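# Bag three colored balls and leave white ball in pan

## Task

Get the orange, blue and green balls completely into the bag, resting between its two layers (each ball left out lowers the result). The attempt fails if any corner of the bag's opening sticks far out past the table edge. Balls only count if, at the end, the white ball sits in the pan, the pan stands upright on the empty table, and the whole bag lies on the table with no part past the edge and no part in the pan. A ball does not count while a gripper still holds it or while closely fitting fingers touch it, nor if it drops by more than about a fingernail's thickness when a raised lip of the bag is lowered. Anything kept in place only by the robot at the end does not count.

## Robot and tools

Robot: two arms, left_arm and right_arm, each with six joints and a two-finger gripper. The names are labels, not image sides. Things may now and then tug on a held part or nudge a loose object. Nothing may leave the table, and the arms must not collide or push on each other hard.

Frame: one shared world frame for all positions. Origin is on the tabletop midway between the arms, +z up, +x out across the table, left_arm on the +y side. Positions are in metres, orientations as quaternions w,x,y,z. The printed hand position can be off, more so at long reach. The gripper's fingers point along its own +z and close along its own y; the reported point lies between the pads, roughly 1 cm behind the tips.

Row layout (used by every moving command): one flat list for both arms, 14 numbers: left_arm's six joint angles then its opening, then right_arm's six angles then its opening. Joint order within each arm is fixed: wrist pitch, shoulder, waist, wrist roll, wrist yaw, elbow. Angles are absolute joint targets in radians (not offsets), same as the Joint positions line. Stated ranges: waist -2.618 to 3.054, shoulder 0.000 to 3.142, elbow 0.000 to 3.142, wrist pitch -1.571 to 1.571, wrist yaw -1.571 to 1.571, wrist roll -2.094 to 2.094. True ends may sit up to 0.036 rad either way; a target more than 0.036 rad beyond an end and farther out than the current angle gets the call rejected, and targets past the real end are clipped, sometimes flagged "joint sent to its limit". Opening ranges -1 (closed) to +1 (fully open). Optionally 12 more numbers, each 0 to 1, scale the position gain of each joint (left six, then right six, in Joint positions order); they persist until changed.

Tools:
- execute_actions(actions): a list of actions; each action is a table of up to 15 rows, one row per 1/30 s control step; if fewer rows, the last repeats to fill 15 steps. An empty list just reports state and images.
- move(target, speed, blocking): target is one row as above. All joints travel proportionally so they finish together, so grippers follow curves. speed (rad/s, 0.01 to 2, default 0.5) caps the joint with the longest travel; duration is clamped to 0.5 to 10 s. Paths ignore obstacles and the other arm. Finger openings are sent at the start. Faster moves and targets set deeper past a contact hit and press harder. With blocking=false you get a result after 0.5 s; other rows and moves are refused until a result shows it ended, so use wait(0) or stop.
- wait(seconds): 0 to 10; arms keep their last command; returns early if a running move ends.
- stop(): brakes a running move; needs braking room; fingers continue.
- zoom_image(camera, region): region [x0, y0, x1, y1] in pixels of that camera's latest image, at most 504 by 504. Cameras: cam_head_left, cam_head_right, cam_high, cam_left_wrist, cam_right_wrist, all 504x504; calibration (K, distortion, T_world_to_cam) is given and may be a few mm or degrees off.
- finished_scene(scene optional, 1): ends irreversibly after the last command is held; the goal must be met and stable.

Motion limits: each step, a joint's target is kept within a lead of its measured angle (waist 0.202, shoulder 0.258, elbow 0.238, wrist pitch 0.573, wrist yaw and roll 0.522 rad), and if targets would shift the gripper over 70 mm from where it is, all are scaled back. Large moves therefore need several actions; an unfinished one may not complete on its own, so resend the rest. To keep a joint still, resend its Joint targets value.

Results: state line with each gripper's position and quat; Joint positions and Joint velocities per arm in the joint order above plus finger gap in metres (0.094 open); Joint targets currently driven; grip_measured on the command scale (each gripper may be off by about 1 mm); joint torques (with offsets, friction and noise); step readings with HELD marking blocked steps; "joint command not followed" when a clearance check altered targets. A move adds a "move:" line: ending (done, off_target, moving, held, fault), limits=held or limits=none, and each arm's joint farthest from target.

Gripping: command about 0.03 below grip_measured to hold firmly, less for a lighter hold. Pads can push about 50 to 62 N (less on thin parts, spikes at first contact). A pressing arm may relax at the start of a new move.

Heat: holding loads warms motors; MOTOR HOT at 75 °C, a 10 s arm stop at 90 °C, and at 100 °C the arm and gripper go limp and fall. Avoid drops, slams, hard pushes and knocking anything off the table.

Each tool is called after ">>>" by a JSON object that holds its "fn" and its "kwargs", one argument or row to a line.

## Session

>>> {"fn": "execute_actions", "kwargs": {
  "actions": []
}}

Scene clock: 0.00 s.
left_arm: end_effector_position=(+0.3974, +0.3532, +0.3980) grip_measured=+1.000 end_effector_quat_wxyz=(+0.699, -0.035, +0.714, +0.032) | right_arm: end_effector_position=(+0.3423, -0.3094, +0.3997) grip_measured=+1.000 end_effector_quat_wxyz=(+0.700, +0.020, +0.714, -0.018)
Joint names: [wrist pitch, shoulder, waist, wrist roll, wrist yaw, elbow]
Joint positions: left_arm=[-0.005  1.047  0.016 -0.003  0.014  1.031  0.094] | right_arm=[-0.005  1.054 -0.007  0.002  0.006  1.04   0.094]
Joint velocities: left_arm=[-0.007  0.007 -0.002  0.007  0.037 -0.002  0.   ] | right_arm=[-0.037 -0.002 -0.007 -0.022  0.066  0.002  0.   ]
Joint torques (N m, as the arm reports them, + toward a larger angle): no reading
Motor temperatures (°C, as the motors report them): left_arm=[25 25 28 28 27 24] | right_arm=[24 25 26 26 26 28]
Joint targets: left_arm=[-0.007 1.041 0.016 -0.004 0.014 1.039] | right_arm=[0.002 1.047 -0.007 0.001 0.006 1.053]
Joint stiffness scale: left_arm=[1. 1. 1. 1. 1. 1.] | right_arm=[1. 1. 1. 1. 1. 1.]

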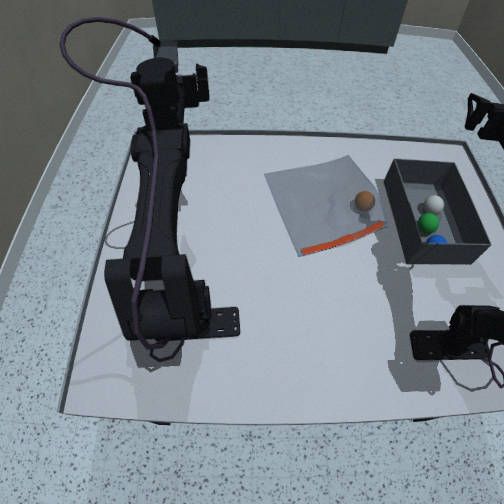

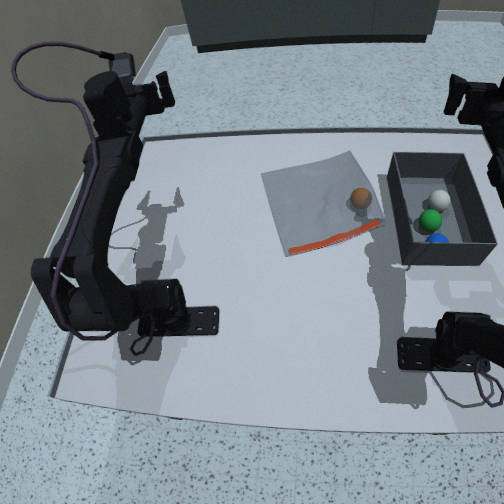

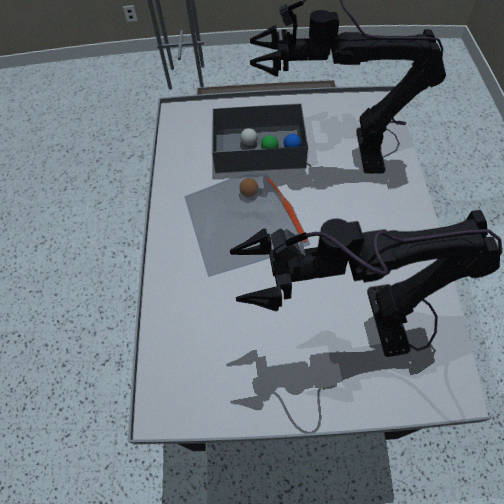

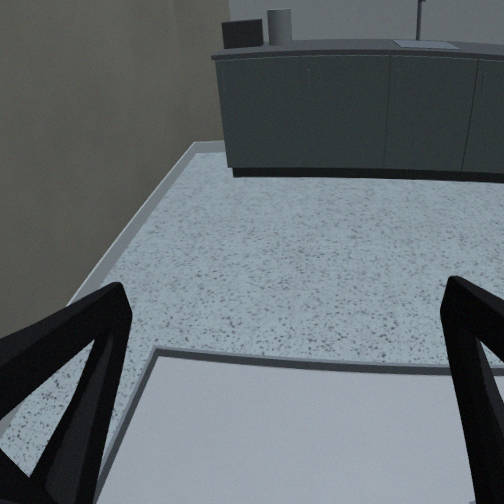

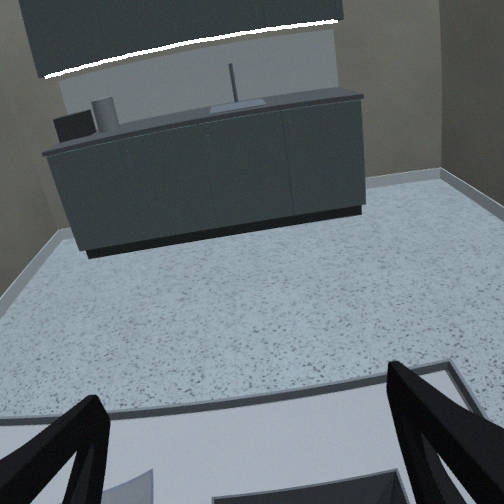

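>>> {"fn": "zoom_image", "kwargs": {
  "camera": "cam_head_left",
  "region": [250, 130, 504, 290]
}}

>>> {"fn": "zoom_image", "kwargs": {
  "camera": "cam_high",
  "region": [160, 90, 340, 290]
}}

Region (250, 130, 504, 290) of cam_head_left's 504x504 image, scaled by 1.984, with more detail than that image has; it fills the top 317 rows of this view, and the rest is white.

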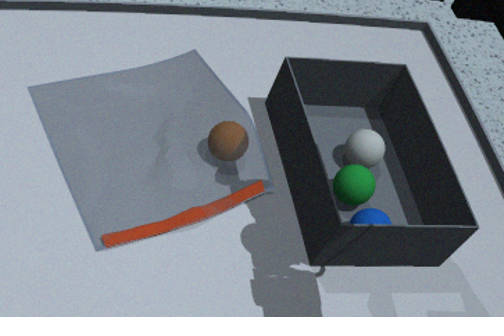

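Region (160, 90, 340, 290) of cam_high's 504x504 image, scaled by 2.520, with more detail than that image has; it fills the left 454 columns of this view, and the rest is white.

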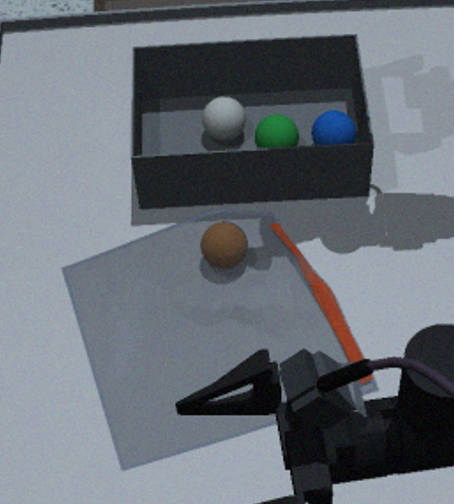

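>>> {"fn": "move", "kwargs": {
  "target": [-1.0,1.041,-0.5,0,0,1.039,1, -1.0,1.047,0.3,0,0,1.053,1],
  "speed": 0.8
}}

Scene clock: 17.97 s.
left_arm: end_effector_position=(+0.2647, +0.2096, +0.1943) grip_measured=+1.000 end_effector_quat_wxyz=(+0.276, +0.188, +0.941, -0.059) | right_arm: end_effector_position=(+0.2181, -0.2253, +0.1941) grip_measured=+1.000 end_effector_quat_wxyz=(+0.275, -0.117, +0.954, +0.032)
Joint names: [wrist pitch, shoulder, waist, wrist roll, wrist yaw, elbow]
Joint positions: left_arm=[-0.982  1.047 -0.489 -0.003  0.006  1.031  0.094] | right_arm=[-0.995  1.054  0.288  0.002  0.005  1.04   0.094]
Joint velocities: left_arm=[-0.022 -0.002 -0.002  0.051 -0.066 -0.002  0.   ] | right_arm=[-0.051 -0.007 -0.002  0.095 -0.007  0.007  0.   ]
Joint torques (N m, as the arm reports them, + toward a larger angle): left_arm=[ 1.   -3.46 -0.74  0.03 -0.04  6.68] | right_arm=[ 1.76 -2.2   0.85 -0.05 -0.06  6.4 ]
Motor temperatures (°C, as the motors report them): left_arm=[28 26 28 28 27 26] | right_arm=[27 25 26 26 26 29]
Joint targets: left_arm=[-1.000 1.041 -0.500 0.000 0.000 1.039] | right_arm=[-1.000 1.047 0.300 -0.000 -0.000 1.053]
Joint stiffness scale: left_arm=[1. 1. 1. 1. 1. 1.] | right_arm=[1. 1. 1. 1. 1. 1.]
move: done; limits=none; left_arm: farthest joint: the wrist pitch, 0.018 radians from its target (0.995 radians at the start); right_arm: farthest joint: the elbow, 0.013 radians from its target (0.013 radians at the start)
camera_calibration (this result's frames):
cam_left_wrist: T_world_to_cam=[[-0.397632, -0.912087, -0.099933, 0.319268], [-0.917523, 0.394504, 0.0501733, 0.167007], [-0.00633839, 0.111641, -0.993728, 0.277834], [0, 0, 0, 1]] pos_world=[0.281945, 0.194297, 0.299618]
cam_right_wrist: T_world_to_cam=[[0.104924, -0.992845, -0.0569989, -0.237584], [-0.990376, -0.0991181, -0.0965929, 0.267731], [0.0902522, 0.0665853, -0.993691, 0.303814], [0, 0, 0, 1]] pos_world=[0.262663, -0.229577, 0.314216]

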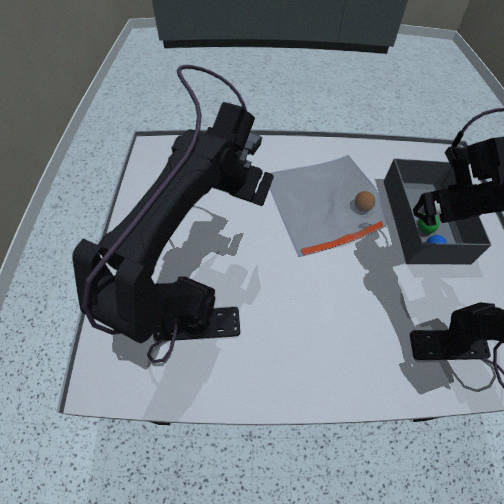

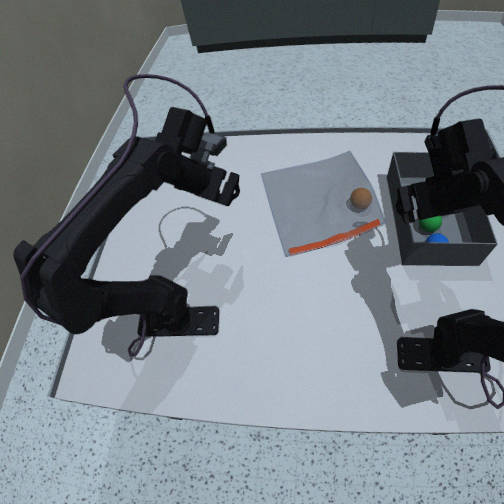

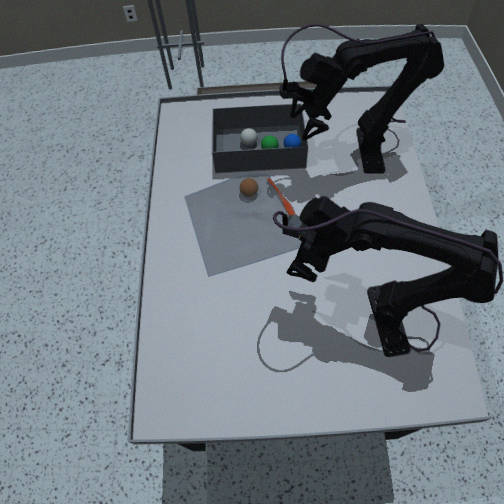

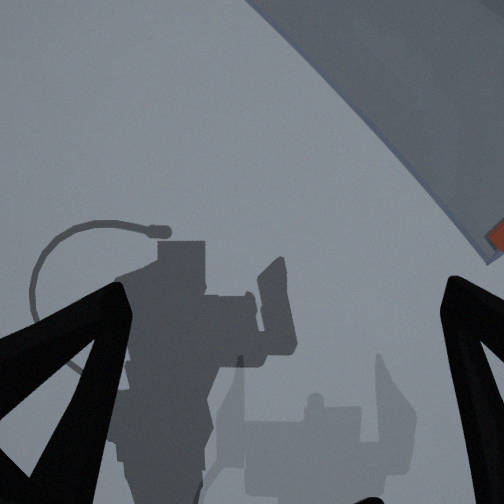

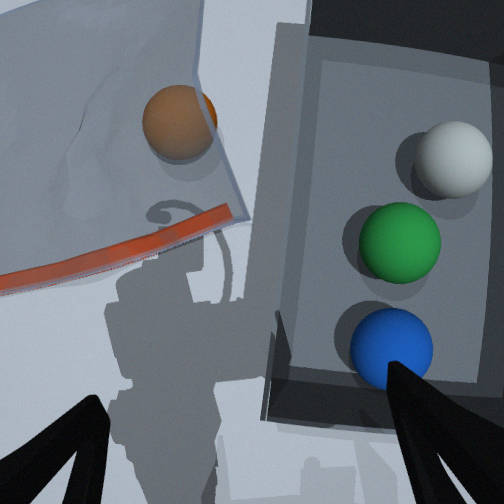

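>>> {"fn": "zoom_image", "kwargs": {
  "camera": "cam_right_wrist",
  "region": [0, 60, 280, 320]
}}

>>> {"fn": "zoom_image", "kwargs": {
  "camera": "cam_head_right",
  "region": [270, 170, 400, 270]
}}

Region (0, 60, 280, 320) of cam_right_wrist's 504x504 image, scaled by 1.800, with more detail than that image has; it fills the top 468 rows of this view, and the rest is white.

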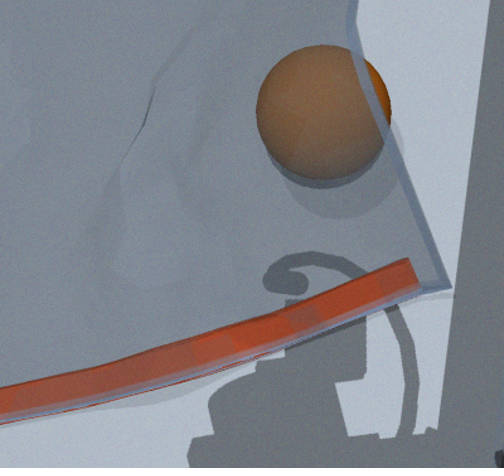

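Region (270, 170, 400, 270) of cam_head_right's 504x504 image, scaled by 3.877, with more detail than that image has; it fills the top 388 rows of this view, and the rest is white.

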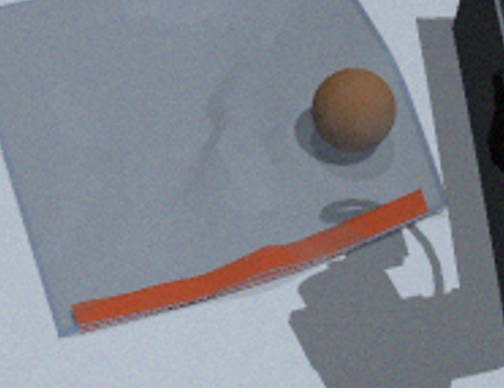

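>>> {"fn": "move", "kwargs": {
  "target": [-1.468,2.302,-1.086,0.2,0,2.21,0.0, -1.488,1.878,-0.042,0,0,1.805,1],
  "speed": 0.8
}}

Scene clock: 61.77 s.
left_arm: end_effector_position=(+0.2607, -0.0614, +0.0920) grip_measured=+0.003 end_effector_quat_wxyz=(-0.005, +0.559, +0.829, +0.001) | right_arm: end_effector_position=(+0.3023, -0.3166, +0.1512) grip_measured=+1.000 end_effector_quat_wxyz=(-0.015, +0.038, +0.999, -0.002)
Joint names: [wrist pitch, shoulder, waist, wrist roll, wrist yaw, elbow]
Joint positions: left_arm=[-1.451  2.315 -1.088  0.19   0.002  2.185  0.047] | right_arm=[-1.48   1.886 -0.034  0.002  0.005  1.764  0.094]
Joint velocities: left_arm=[-0.007 -0.022 -0.007 -0.022  0.007  0.007 -0.001] | right_arm=[ 0.022 -0.002  0.002  0.037 -0.037  0.012  0.   ]
Joint torques (N m, as the arm reports them, + toward a larger angle): left_arm=[  0.02 -15.15   0.13   0.11  -0.01   7.2 ] | right_arm=[ 0.61 -7.84 -0.5  -0.05 -0.06  7.47]
Motor temperatures (°C, as the motors report them): left_arm=[27 26 28 28 27 26] | right_arm=[27 25 26 26 26 30]
Joint targets: left_arm=[-1.468 2.302 -1.086 0.200 -0.000 2.210] | right_arm=[-1.488 1.878 -0.042 -0.000 0.000 1.805]
Joint stiffness scale: left_arm=[1. 1. 1. 1. 1. 1.] | right_arm=[1. 1. 1. 1. 1. 1.]
move: off_target (left_arm, right_arm); limits=none; left_arm: farthest joint: the elbow, 0.025 radians from its target (1.179 radians at the start); right_arm: farthest joint: the elbow, 0.041 radians from its target (0.765 radians at the start)
camera_calibration (this result's frames):
cam_left_wrist: T_world_to_cam=[[-0.948409, -0.307543, -0.0770587, 0.23883], [-0.291905, 0.752147, 0.590818, 0.0845962], [-0.123743, 0.582831, -0.803116, 0.248408], [0, 0, 0, 1]] pos_world=[0.281941, -0.134958, 0.167923]
cam_right_wrist: T_world_to_cam=[[-0.222453, -0.974443, 0.0312399, -0.247993], [-0.858038, 0.210892, 0.468291, 0.310594], [-0.462911, 0.0773675, -0.883022, 0.413583], [0, 0, 0, 1]] pos_world=[0.402787, -0.339154, 0.227501]

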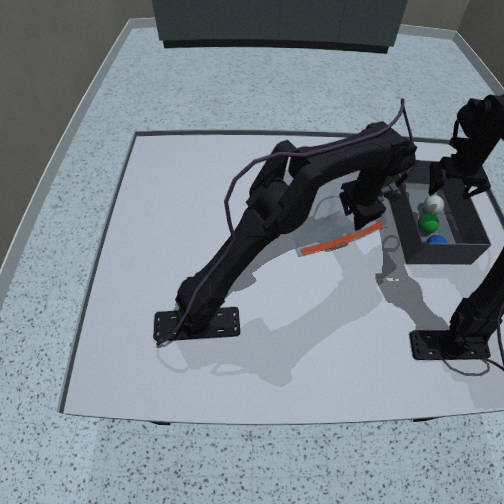

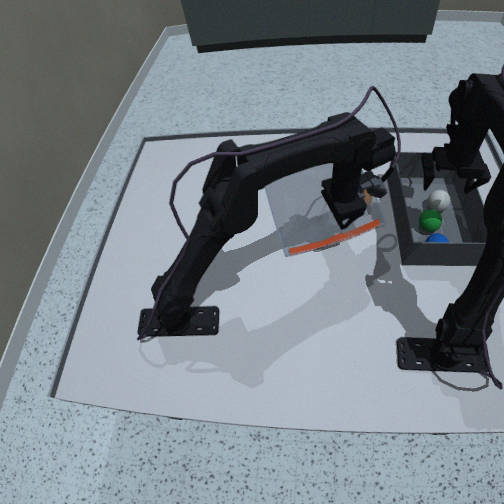

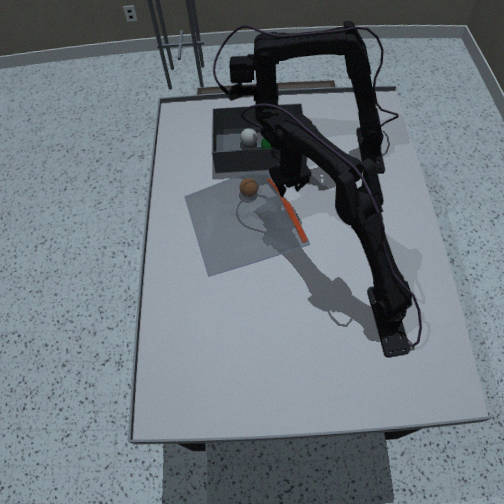

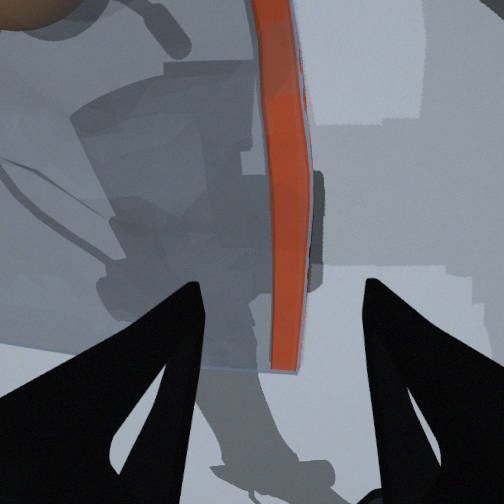

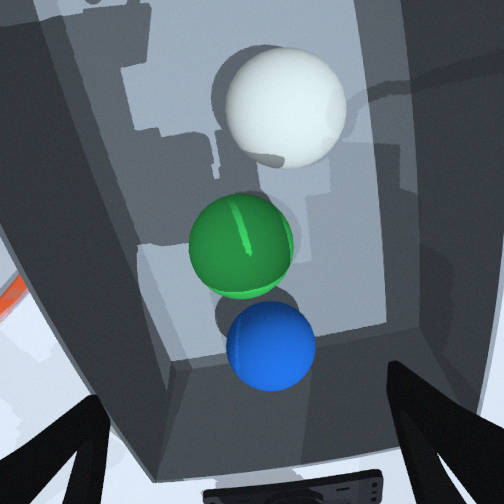

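>>> {"fn": "move", "kwargs": {
  "target": [-1.235,2.285,-1.086,0.2,0,1.96,0.0, -1.25,1.865,-0.052,0,0,1.555,1],
  "speed": 0.4
}}

Scene clock: 74.57 s.
left_arm: end_effector_position=(+0.2586, -0.0583, +0.0407) grip_measured=+0.003 end_effector_quat_wxyz=(-0.010, +0.559, +0.829, +0.003) | right_arm: end_effector_position=(+0.3079, -0.3193, +0.1019) grip_measured=+1.000 end_effector_quat_wxyz=(-0.005, +0.042, +0.999, -0.002)
Joint names: [wrist pitch, shoulder, waist, wrist roll, wrist yaw, elbow]
Joint positions: left_arm=[-1.251  2.307 -1.088  0.19   0.002  1.968  0.047] | right_arm=[-1.264  1.886 -0.04   0.002  0.005  1.569  0.094]
Joint velocities: left_arm=[-0.095 -0.002 -0.002  0.037  0.037 -0.017  0.   ] | right_arm=[ 0.007  0.012 -0.012  0.022 -0.007 -0.012  0.   ]
Joint torques (N m, as the arm reports them, + toward a larger angle): left_arm=[  0.31 -15.94   0.14   0.1   -0.01   4.79] | right_arm=[ 0.89 -8.91 -0.75 -0.05 -0.06  4.12]
Motor temperatures (°C, as the motors report them): left_arm=[26 29 28 28 27 26] | right_arm=[26 26 26 26 26 30]
Joint targets: left_arm=[-1.235 2.285 -1.086 0.200 -0.000 1.960] | right_arm=[-1.250 1.865 -0.052 0.000 0.000 1.555]
Joint stiffness scale: left_arm=[1. 1. 1. 1. 1. 1.] | right_arm=[1. 1. 1. 1. 1. 1.]
move: off_target (left_arm, right_arm); limits=none; left_arm: farthest joint: the shoulder, 0.022 radians from its target (0.030 radians at the start); right_arm: farthest joint: the shoulder, 0.021 radians from its target (0.021 radians at the start)
camera_calibration (this result's frames):
cam_left_wrist: T_world_to_cam=[[-0.948818, -0.306913, -0.0744972, 0.23395], [-0.288696, 0.747198, 0.598623, 0.110482], [-0.128061, 0.589492, -0.797559, 0.206428], [0, 0, 0, 1]] pos_world=[0.280307, -0.132437, 0.11593]
cam_right_wrist: T_world_to_cam=[[-0.229345, -0.972933, 0.0283378, -0.244922], [-0.865567, 0.217179, 0.451249, 0.345223], [-0.44519, 0.0789636, -0.891948, 0.368784], [0, 0, 0, 1]] pos_world=[0.406821, -0.342389, 0.180095]

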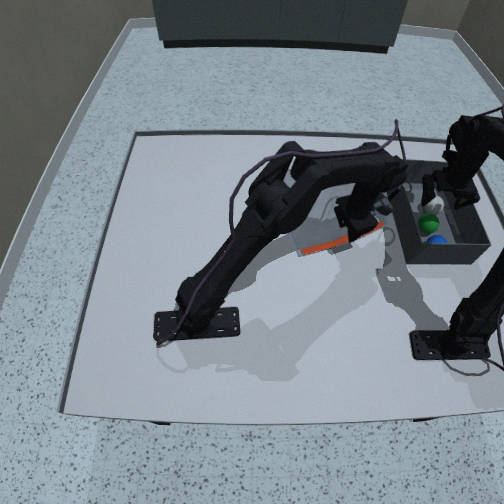

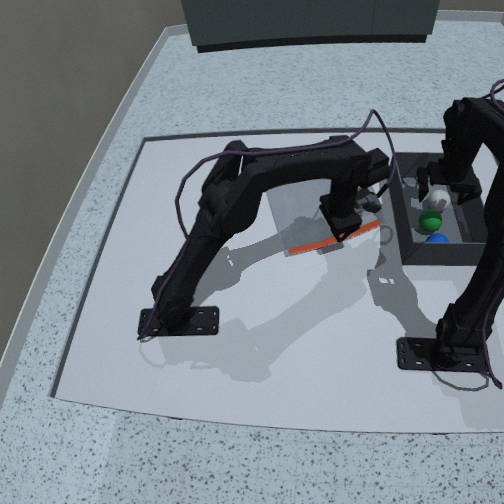

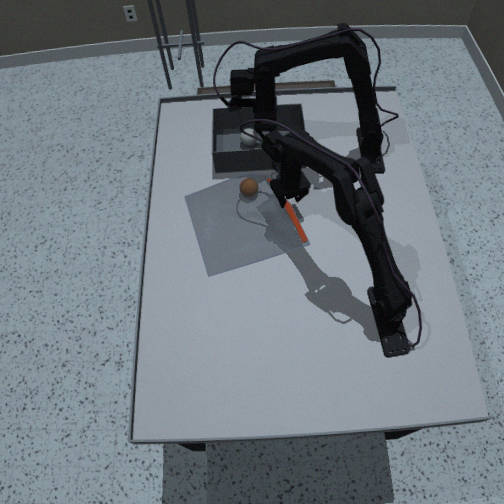

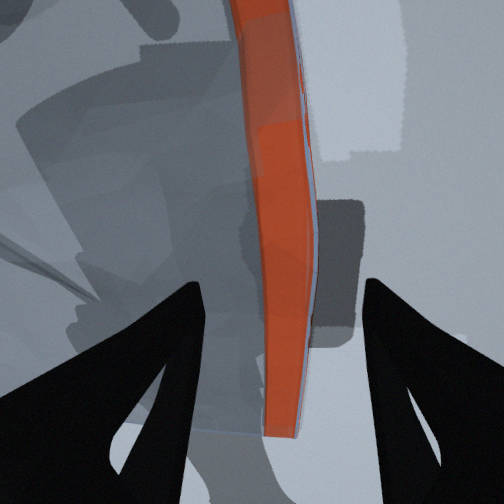

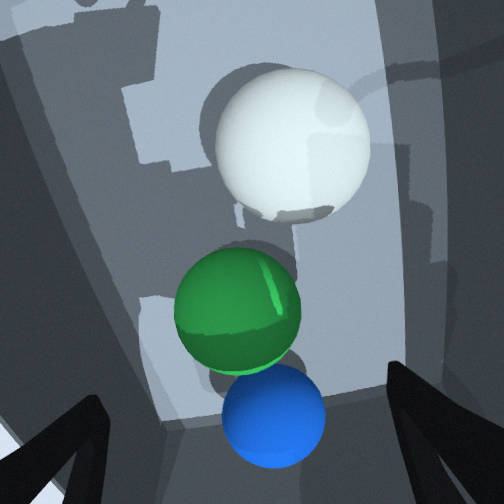

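>>> {"fn": "move", "kwargs": {
  "target": [-1.125,2.285,-1.086,0.2,0,1.869,-0.2, -0.988,1.915,-0.052,0,0,1.34,0.65],
  "speed": 0.25
}}

Scene clock: 83.63 s.
left_arm: end_effector_position=(+0.2599, -0.0602, +0.0187) grip_measured=-0.197 end_effector_quat_wxyz=(+0.000, +0.559, +0.829, -0.001) | right_arm: end_effector_position=(+0.3077, -0.3193, +0.0384) grip_measured=+0.653 end_effector_quat_wxyz=(+0.003, +0.042, +0.999, -0.003)
Joint names: [wrist pitch, shoulder, waist, wrist roll, wrist yaw, elbow]
Joint positions: left_arm=[-1.141  2.307 -1.088  0.19   0.002  1.88   0.038] | right_arm=[-1.002  1.918 -0.04   0.002  0.005  1.355  0.078]
Joint velocities: left_arm=[ 0.007  0.017  0.002  0.022 -0.022  0.007  0.   ] | right_arm=[ 0.007  0.007 -0.032 -0.022  0.007 -0.012  0.   ]
Joint torques (N m, as the arm reports them, + toward a larger angle): left_arm=[  0.31 -15.91   0.13   0.1   -0.01   4.62] | right_arm=[ 0.9  -7.69 -0.77 -0.05 -0.06  3.86]
Motor temperatures (°C, as the motors report them): left_arm=[26 30 28 28 27 26] | right_arm=[26 27 26 26 26 30]
Joint targets: left_arm=[-1.125 2.285 -1.086 0.200 0.000 1.869] | right_arm=[-0.988 1.915 -0.052 -0.000 -0.000 1.340]
Joint stiffness scale: left_arm=[1. 1. 1. 1. 1. 1.] | right_arm=[1. 1. 1. 1. 1. 1.]
move: off_target (left_arm); limits=none; left_arm: farthest joint: the shoulder, 0.022 radians from its target (0.022 radians at the start); right_arm: farthest joint: the elbow, 0.015 radians from its target (0.229 radians at the start)
camera_calibration (this result's frames):
cam_left_wrist: T_world_to_cam=[[-0.947903, -0.308323, -0.080103, 0.232666], [-0.295676, 0.757963, 0.581436, 0.128206], [-0.118555, 0.574829, -0.809639, 0.186975], [0, 0, 0, 1]] pos_world=[0.280619, -0.132918, 0.0954754]
cam_right_wrist: T_world_to_cam=[[-0.229778, -0.972897, 0.0259396, -0.242918], [-0.87266, 0.217758, 0.437087, 0.376591], [-0.430889, 0.0777967, -0.899045, 0.307575], [0, 0, 0, 1]] pos_world=[0.40535, -0.342269, 0.118222]

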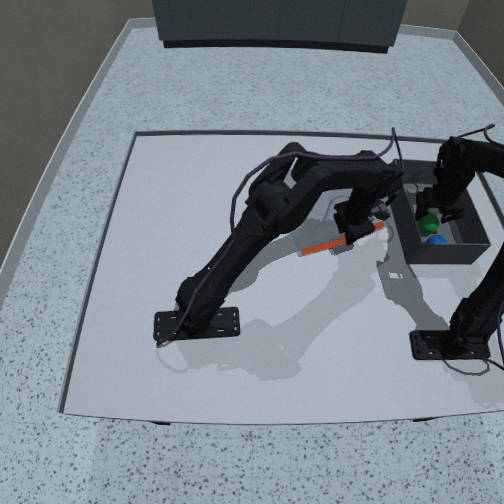

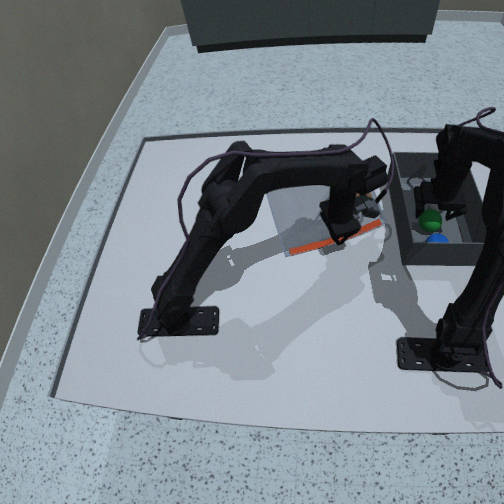

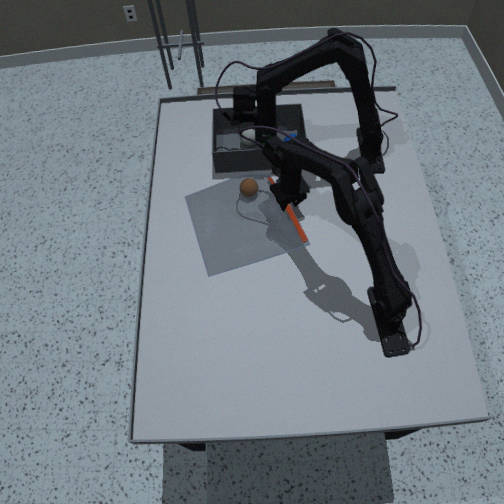

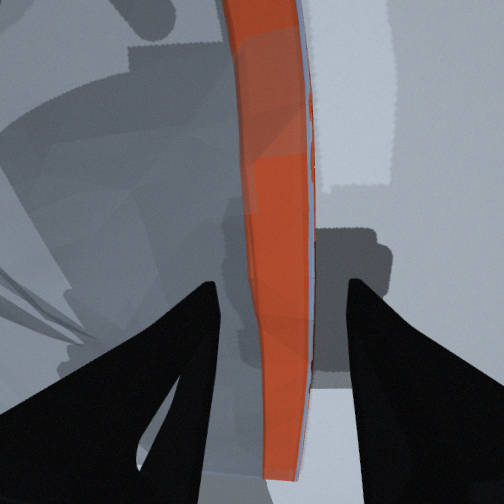

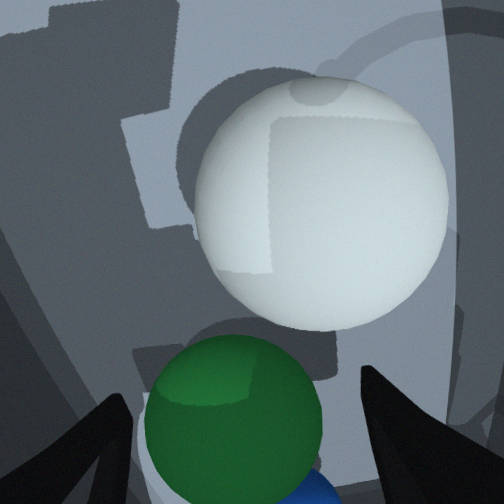

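>>> {"fn": "move", "kwargs": {
  "target": [-1.105,2.285,-1.086,0.2,0,1.85,-0.2, -0.988,1.915,-0.052,0,0,1.34,0.12],
  "speed": 0.1
}}

>>> {"fn": "zoom_image", "kwargs": {
  "camera": "cam_head_right",
  "region": [290, 190, 480, 270]
}}

Scene clock: 90.80 s.
left_arm: end_effector_position=(+0.2595, -0.0596, +0.0140) grip_measured=-0.197 end_effector_quat_wxyz=(+0.001, +0.559, +0.829, -0.002) | right_arm: end_effector_position=(+0.3079, -0.3192, +0.0384) grip_measured=+0.124 end_effector_quat_wxyz=(+0.003, +0.042, +0.999, -0.002)
Joint names: [wrist pitch, shoulder, waist, wrist roll, wrist yaw, elbow]
Joint positions: left_arm=[-1.121  2.307 -1.088  0.191  0.002  1.86   0.038] | right_arm=[-1.002  1.918 -0.04   0.002  0.005  1.355  0.053]
Joint velocities: left_arm=[-0.037  0.007  0.012  0.022  0.037  0.017  0.   ] | right_arm=[ 0.007 -0.012  0.002  0.051 -0.022  0.017 -0.001]
Joint torques (N m, as the arm reports them, + toward a larger angle): left_arm=[  0.34 -15.89   0.17   0.09   0.     4.58] | right_arm=[ 0.92 -7.69 -0.77 -0.05 -0.05  3.87]
Motor temperatures (°C, as the motors report them): left_arm=[26 31 28 28 27 26] | right_arm=[26 28 26 26 26 30]
Joint targets: left_arm=[-1.105 2.285 -1.086 0.200 0.000 1.850] | right_arm=[-0.988 1.915 -0.052 0.000 -0.000 1.340]
Joint stiffness scale: left_arm=[1. 1. 1. 1. 1. 1.] | right_arm=[1. 1. 1. 1. 1. 1.]
move: off_target (left_arm); limits=none; left_arm: farthest joint: the shoulder, 0.022 radians from its target (0.022 radians at the start); right_arm: farthest joint: the elbow, 0.015 radians from its target (0.015 radians at the start)
camera_calibration (this result's frames):
cam_left_wrist: T_world_to_cam=[[-0.947971, -0.308038, -0.0803982, 0.232157], [-0.295749, 0.758634, 0.580523, 0.130497], [-0.117831, 0.574096, -0.810265, 0.182572], [0, 0, 0, 1]] pos_world=[0.280185, -0.1323, 0.0908408]
cam_right_wrist: T_world_to_cam=[[-0.229797, -0.972906, 0.0254482, -0.242801], [-0.873007, 0.217617, 0.436465, 0.376835], [-0.430178, 0.0780818, -0.899361, 0.307539], [0, 0, 0, 1]] pos_world=[0.405481, -0.342242, 0.118292]

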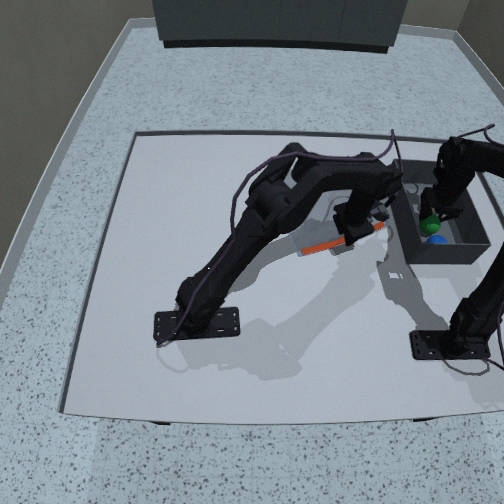

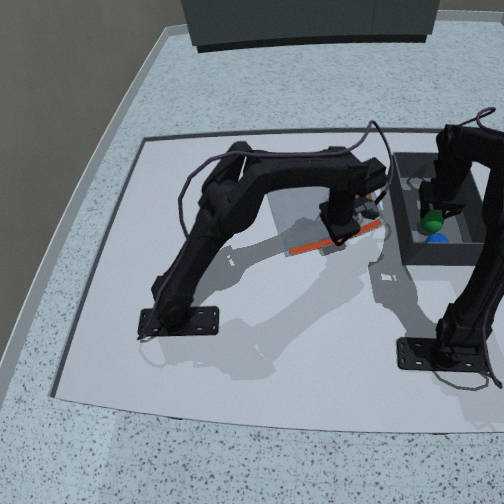

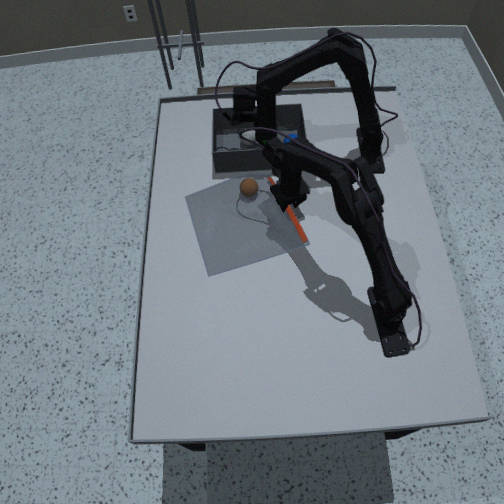

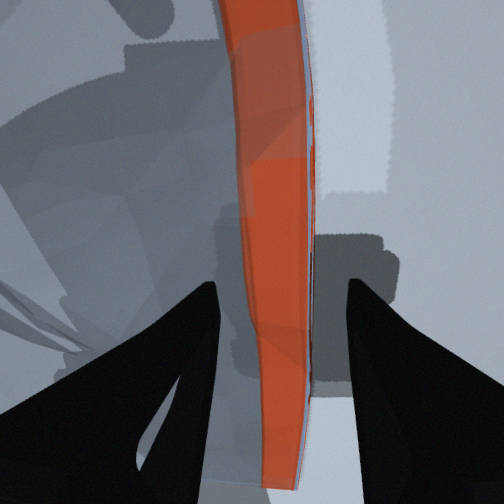

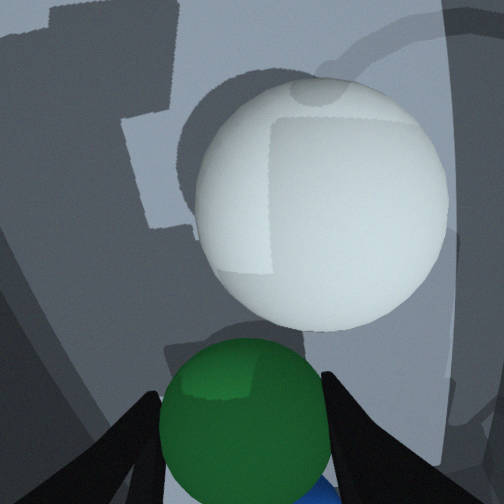

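Region (290, 190, 480, 270) of cam_head_right's 504x504 image, scaled by 2.653, with more detail than that image has; it fills the top 212 rows of this view, and the rest is white.

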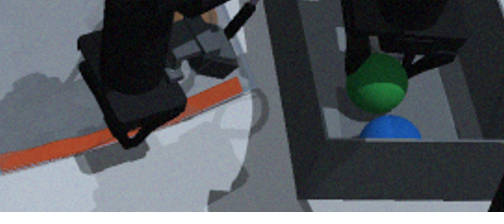

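>>> {"fn": "execute_actions", "kwargs": {
  "actions": [
    [[-1.105,2.285,-1.086,0.2,0,1.85,-0.5, -0.988,1.915,-0.052,0,0,1.34,0.55]],
    [[-1.105,2.285,-1.086,0.2,0,1.85,-0.7, -0.97,1.885,-0.052,0,0,1.295,0.55]],
    [[-1.105,2.285,-1.086,0.2,0,1.85,-0.75, -0.94,1.857,-0.052,0,0,1.245,0.55]]
  ]
}}

>>> {"fn": "zoom_image", "kwargs": {
  "camera": "cam_head_right",
  "region": [290, 190, 480, 270]
}}

Scene clock: 98.10 s.
left_arm: end_effector_position=(+0.2595, -0.0597, +0.0140) grip_measured=-0.747 end_effector_quat_wxyz=(+0.001, +0.559, +0.829, -0.002) | right_arm: end_effector_position=(+0.2912, -0.3178, +0.0280) grip_measured=+0.547 end_effector_quat_wxyz=(-0.002, +0.042, +0.999, -0.002)
Joint names: [wrist pitch, shoulder, waist, wrist roll, wrist yaw, elbow]
Joint positions: left_arm=[-1.121  2.307 -1.088  0.191  0.002  1.86   0.012] | right_arm=[-0.955  1.881 -0.04   0.002  0.005  1.261  0.073]
Joint velocities: left_arm=[-0.051 -0.002 -0.007  0.022  0.022  0.002 -0.   ] | right_arm=[ 0.037 -0.002 -0.007  0.022  0.066  0.022  0.   ]
Joint torques (N m, as the arm reports them, + toward a larger angle): left_arm=[  0.34 -15.9    0.15   0.1   -0.02   4.54] | right_arm=[ 0.92 -8.88 -0.76 -0.05 -0.05  3.73]
Motor temperatures (°C, as the motors report them): left_arm=[26 32 28 28 27 26] | right_arm=[26 28 26 26 26 30]
Joint targets: left_arm=[-1.105 2.285 -1.086 0.200 -0.000 1.850] | right_arm=[-0.940 1.857 -0.052 0.000 0.000 1.245]
Joint stiffness scale: left_arm=[1. 1. 1. 1. 1. 1.] | right_arm=[1. 1. 1. 1. 1. 1.]
Step readings (joint positions; steps 1 to 15: 1st action; 16 to 30: 2nd action; 31 to 45: 3rd action):
0: left_arm=[-1.121 2.307 -1.088 0.191 0.002 1.860] | right_arm=[-1.001 1.918 -0.040 0.002 0.005 1.355]
1: left_arm=[-1.121 2.307 -1.088 0.191 0.002 1.860] | right_arm=[-1.001 1.918 -0.040 0.002 0.005 1.355]
2: left_arm=[-1.121 2.307 -1.088 0.191 0.002 1.860] | right_arm=[-1.001 1.918 -0.040 0.002 0.005 1.355]
4: left_arm=[-1.121 2.307 -1.088 0.191 0.002 1.860] | right_arm=[-1.001 1.918 -0.040 0.002 0.005 1.355]
8: left_arm=[-1.121 2.307 -1.088 0.191 0.002 1.860] | right_arm=[-1.001 1.918 -0.040 0.002 0.005 1.355]
15: left_arm=[-1.121 2.307 -1.088 0.191 0.002 1.860] | right_arm=[-1.001 1.918 -0.040 0.002 0.005 1.355]
16: left_arm=[-1.121 2.307 -1.088 0.191 0.002 1.860] | right_arm=[-0.994 1.915 -0.040 0.002 0.005 1.348]
17: left_arm=[-1.121 2.307 -1.088 0.191 0.002 1.860] | right_arm=[-0.987 1.911 -0.040 0.002 0.005 1.337]
19: left_arm=[-1.121 2.307 -1.088 0.191 0.002 1.860] | right_arm=[-0.986 1.908 -0.040 0.002 0.005 1.319]
23: left_arm=[-1.121 2.307 -1.088 0.191 0.002 1.860] | right_arm=[-0.986 1.908 -0.040 0.002 0.005 1.309]
30: left_arm=[-1.121 2.307 -1.088 0.191 0.002 1.860] | right_arm=[-0.984 1.908 -0.040 0.002 0.005 1.309]
31: left_arm=[-1.121 2.307 -1.088 0.191 0.002 1.860] | right_arm=[-0.975 1.903 -0.040 0.002 0.005 1.301]
32: left_arm=[-1.121 2.307 -1.088 0.191 0.002 1.860] | right_arm=[-0.965 1.895 -0.040 0.002 0.005 1.287]
34: left_arm=[-1.121 2.307 -1.088 0.191 0.002 1.860] | right_arm=[-0.964 1.884 -0.040 0.002 0.005 1.268]
38: left_arm=[-1.121 2.307 -1.088 0.191 0.002 1.860] | right_arm=[-0.961 1.881 -0.040 0.002 0.005 1.261]
45: Joint positions above
camera_calibration (this result's frames):
cam_left_wrist: T_world_to_cam=[[-0.947954, -0.308064, -0.0804963, 0.232177], [-0.29587, 0.75882, 0.580219, 0.130619], [-0.117662, 0.573837, -0.810473, 0.182568], [0, 0, 0, 1]] pos_world=[0.280221, -0.132355, 0.0908685]
cam_right_wrist: T_world_to_cam=[[-0.229517, -0.972929, 0.027048, -0.245183], [-0.86831, 0.217234, 0.445923, 0.36474], [-0.439727, 0.0788611, -0.894662, 0.293762], [0, 0, 0, 1]] pos_world=[0.389609, -0.340946, 0.106804]

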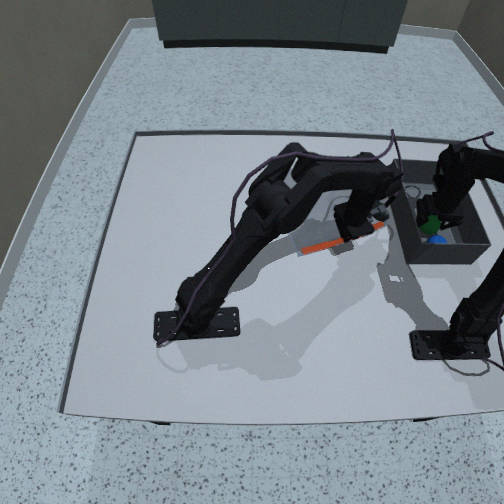

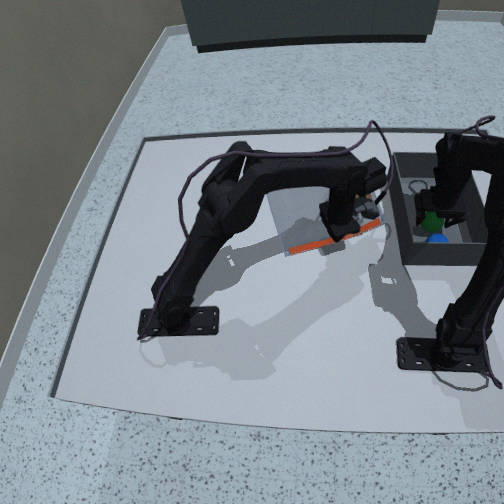

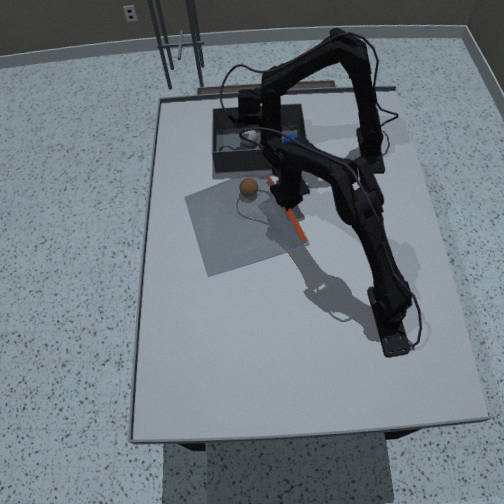

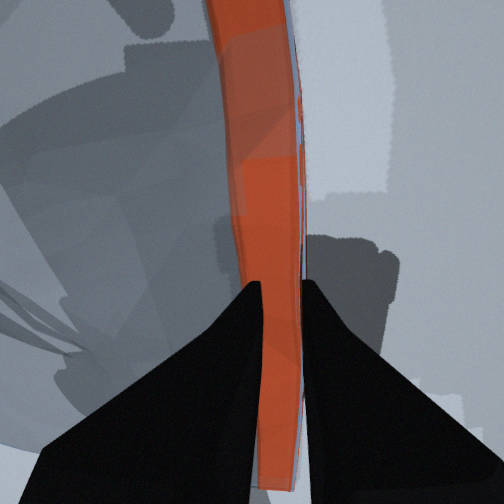

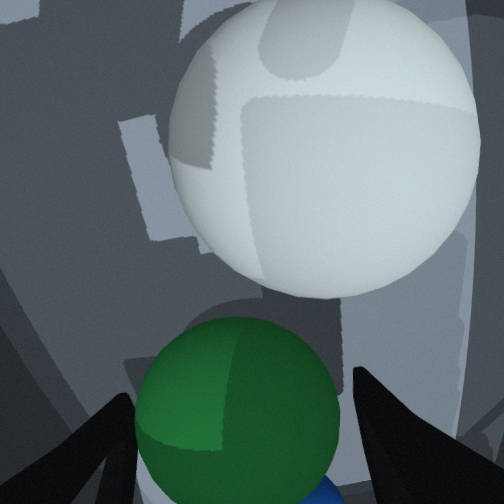

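Region (290, 190, 480, 270) of cam_head_right's 504x504 image, scaled by 2.653, with more detail than that image has; it fills the top 212 rows of this view, and the rest is white.

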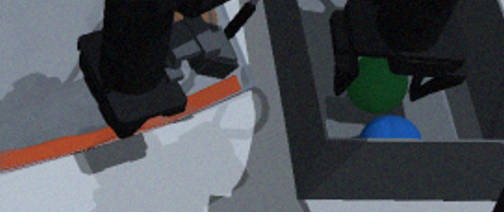

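>>> {"fn": "execute_actions", "kwargs": {
  "actions": [
    [[-1.105,2.285,-1.086,0.2,0,1.85,-0.9, -0.94,1.857,-0.052,0,0,1.245,0.25]],
    [[-1.105,2.285,-1.086,0.2,0,1.85,-1, -0.94,1.857,-0.052,0,0,1.245,0.12]]
  ]
}}

Scene clock: 103.10 s.
left_arm: end_effector_position=(+0.2621, -0.0602, +0.0195) grip_measured=-0.985 end_effector_quat_wxyz=(+0.010, +0.559, +0.829, +0.000) | right_arm: end_effector_position=(+0.2915, -0.3179, +0.0280) grip_measured=+0.128 end_effector_quat_wxyz=(-0.002, +0.042, +0.999, -0.002)
Joint names: [wrist pitch, shoulder, waist, wrist roll, wrist yaw, elbow]
Joint positions: left_arm=[-1.119  2.294 -1.088  0.191 -0.008  1.86   0.001] | right_arm=[-0.954  1.881 -0.04   0.002  0.005  1.261  0.053]
Joint velocities: left_arm=[ 0.007  0.002 -0.002 -0.051 -0.051 -0.012  0.002] | right_arm=[ 0.022 -0.012  0.017  0.022  0.022 -0.002  0.   ]
Joint torques (N m, as the arm reports them, + toward a larger angle): left_arm=[  0.36 -14.62   0.07   0.09   0.08   4.64] | right_arm=[ 0.9  -8.88 -0.77 -0.05 -0.05  3.7 ]
Motor temperatures (°C, as the motors report them): left_arm=[26 32 28 28 27 26] | right_arm=[26 28 26 26 26 29]
Joint targets: left_arm=[-1.105 2.285 -1.086 0.200 -0.000 1.850] | right_arm=[-0.940 1.857 -0.052 0.000 0.000 1.245]
Joint stiffness scale: left_arm=[1. 1. 1. 1. 1. 1.] | right_arm=[1. 1. 1. 1. 1. 1.]
Step readings (joint positions; steps 1 to 15: 1st action; 16 to 30: 2nd action):
0: left_arm=[-1.121 2.307 -1.088 0.191 0.002 1.860] | right_arm=[-0.954 1.881 -0.040 0.002 0.005 1.261]
1: left_arm=[-1.121 2.307 -1.088 0.191 0.002 1.860] | right_arm=[-0.954 1.881 -0.040 0.002 0.005 1.261]
2: left_arm=[-1.121 2.307 -1.088 0.191 0.002 1.860] | right_arm=[-0.954 1.881 -0.040 0.002 0.005 1.261]
4: left_arm=[-1.121 2.306 -1.088 0.191 0.002 1.860] | right_arm=[-0.954 1.881 -0.040 0.002 0.005 1.261]
8: left_arm=[-1.121 2.304 -1.088 0.191 0.002 1.860] | right_arm=[-0.954 1.881 -0.040 0.002 0.005 1.261]
15: left_arm=[-1.121 2.304 -1.088 0.191 0.002 1.860] | right_arm=[-0.954 1.881 -0.040 0.002 0.005 1.261]
16: left_arm=[-1.121 2.304 -1.088 0.191 0.001 1.860] | right_arm=[-0.954 1.881 -0.040 0.002 0.005 1.261]
17: left_arm=[-1.120 2.302 -1.088 0.191 -0.004 1.860] | right_arm=[-0.954 1.881 -0.040 0.002 0.005 1.261]
19: left_arm=[-1.120 2.296 -1.088 0.191 -0.009 1.860] | right_arm=[-0.954 1.881 -0.040 0.002 0.005 1.261]
23: left_arm=[-1.119 2.294 -1.088 0.191 -0.008 1.860] | right_arm=[-0.954 1.881 -0.040 0.002 0.005 1.261]
30: Joint positions above
camera_calibration (this result's frames):
cam_left_wrist: T_world_to_cam=[[-0.946426, -0.308756, -0.0945935, 0.234751], [-0.305765, 0.762624, 0.570012, 0.131551], [-0.103855, 0.568397, -0.816173, 0.183791], [0, 0, 0, 1]] pos_world=[0.281486, -0.13231, 0.0972253]
cam_right_wrist: T_world_to_cam=[[-0.229548, -0.972926, 0.0268767, -0.245126], [-0.868818, 0.217276, 0.444912, 0.365181], [-0.438707, 0.0787778, -0.895171, 0.293578], [0, 0, 0, 1]] pos_world=[0.389802, -0.340962, 0.106917]

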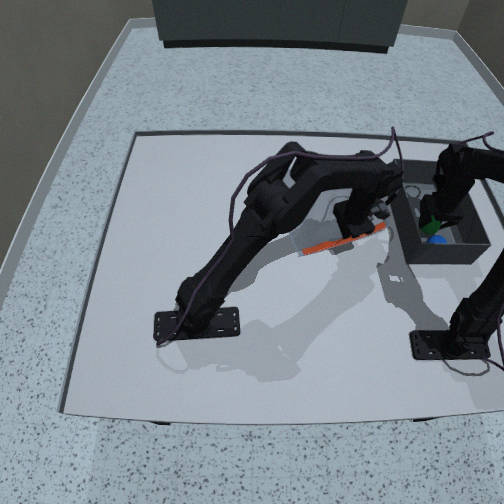

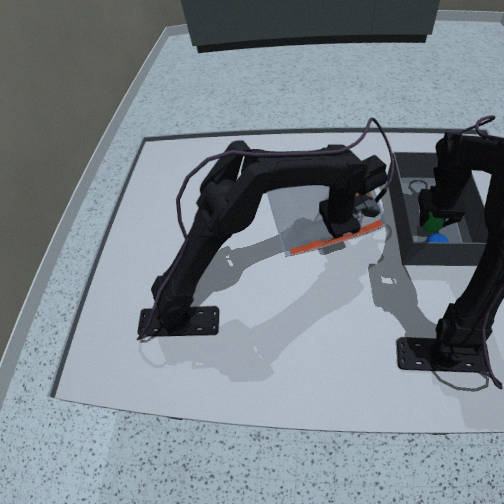

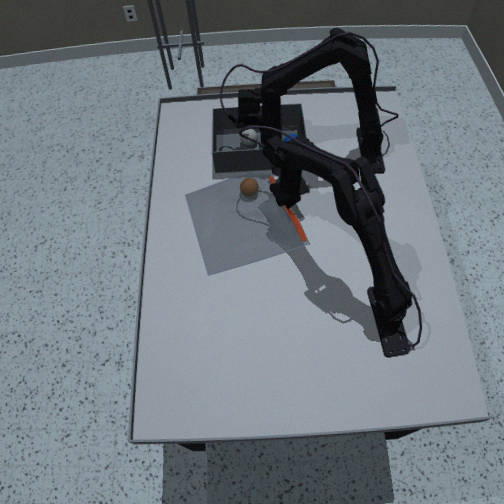

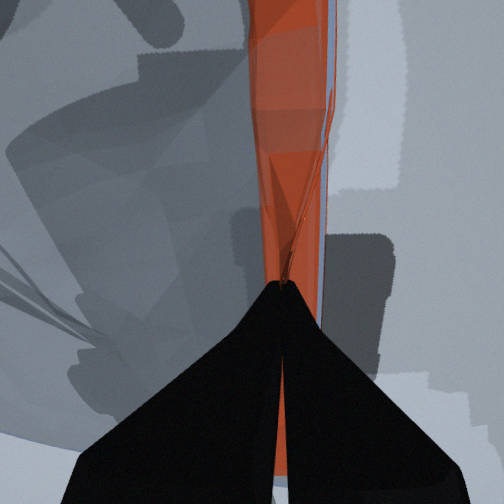

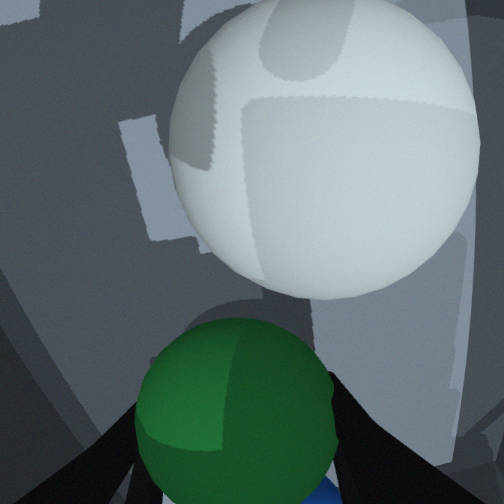

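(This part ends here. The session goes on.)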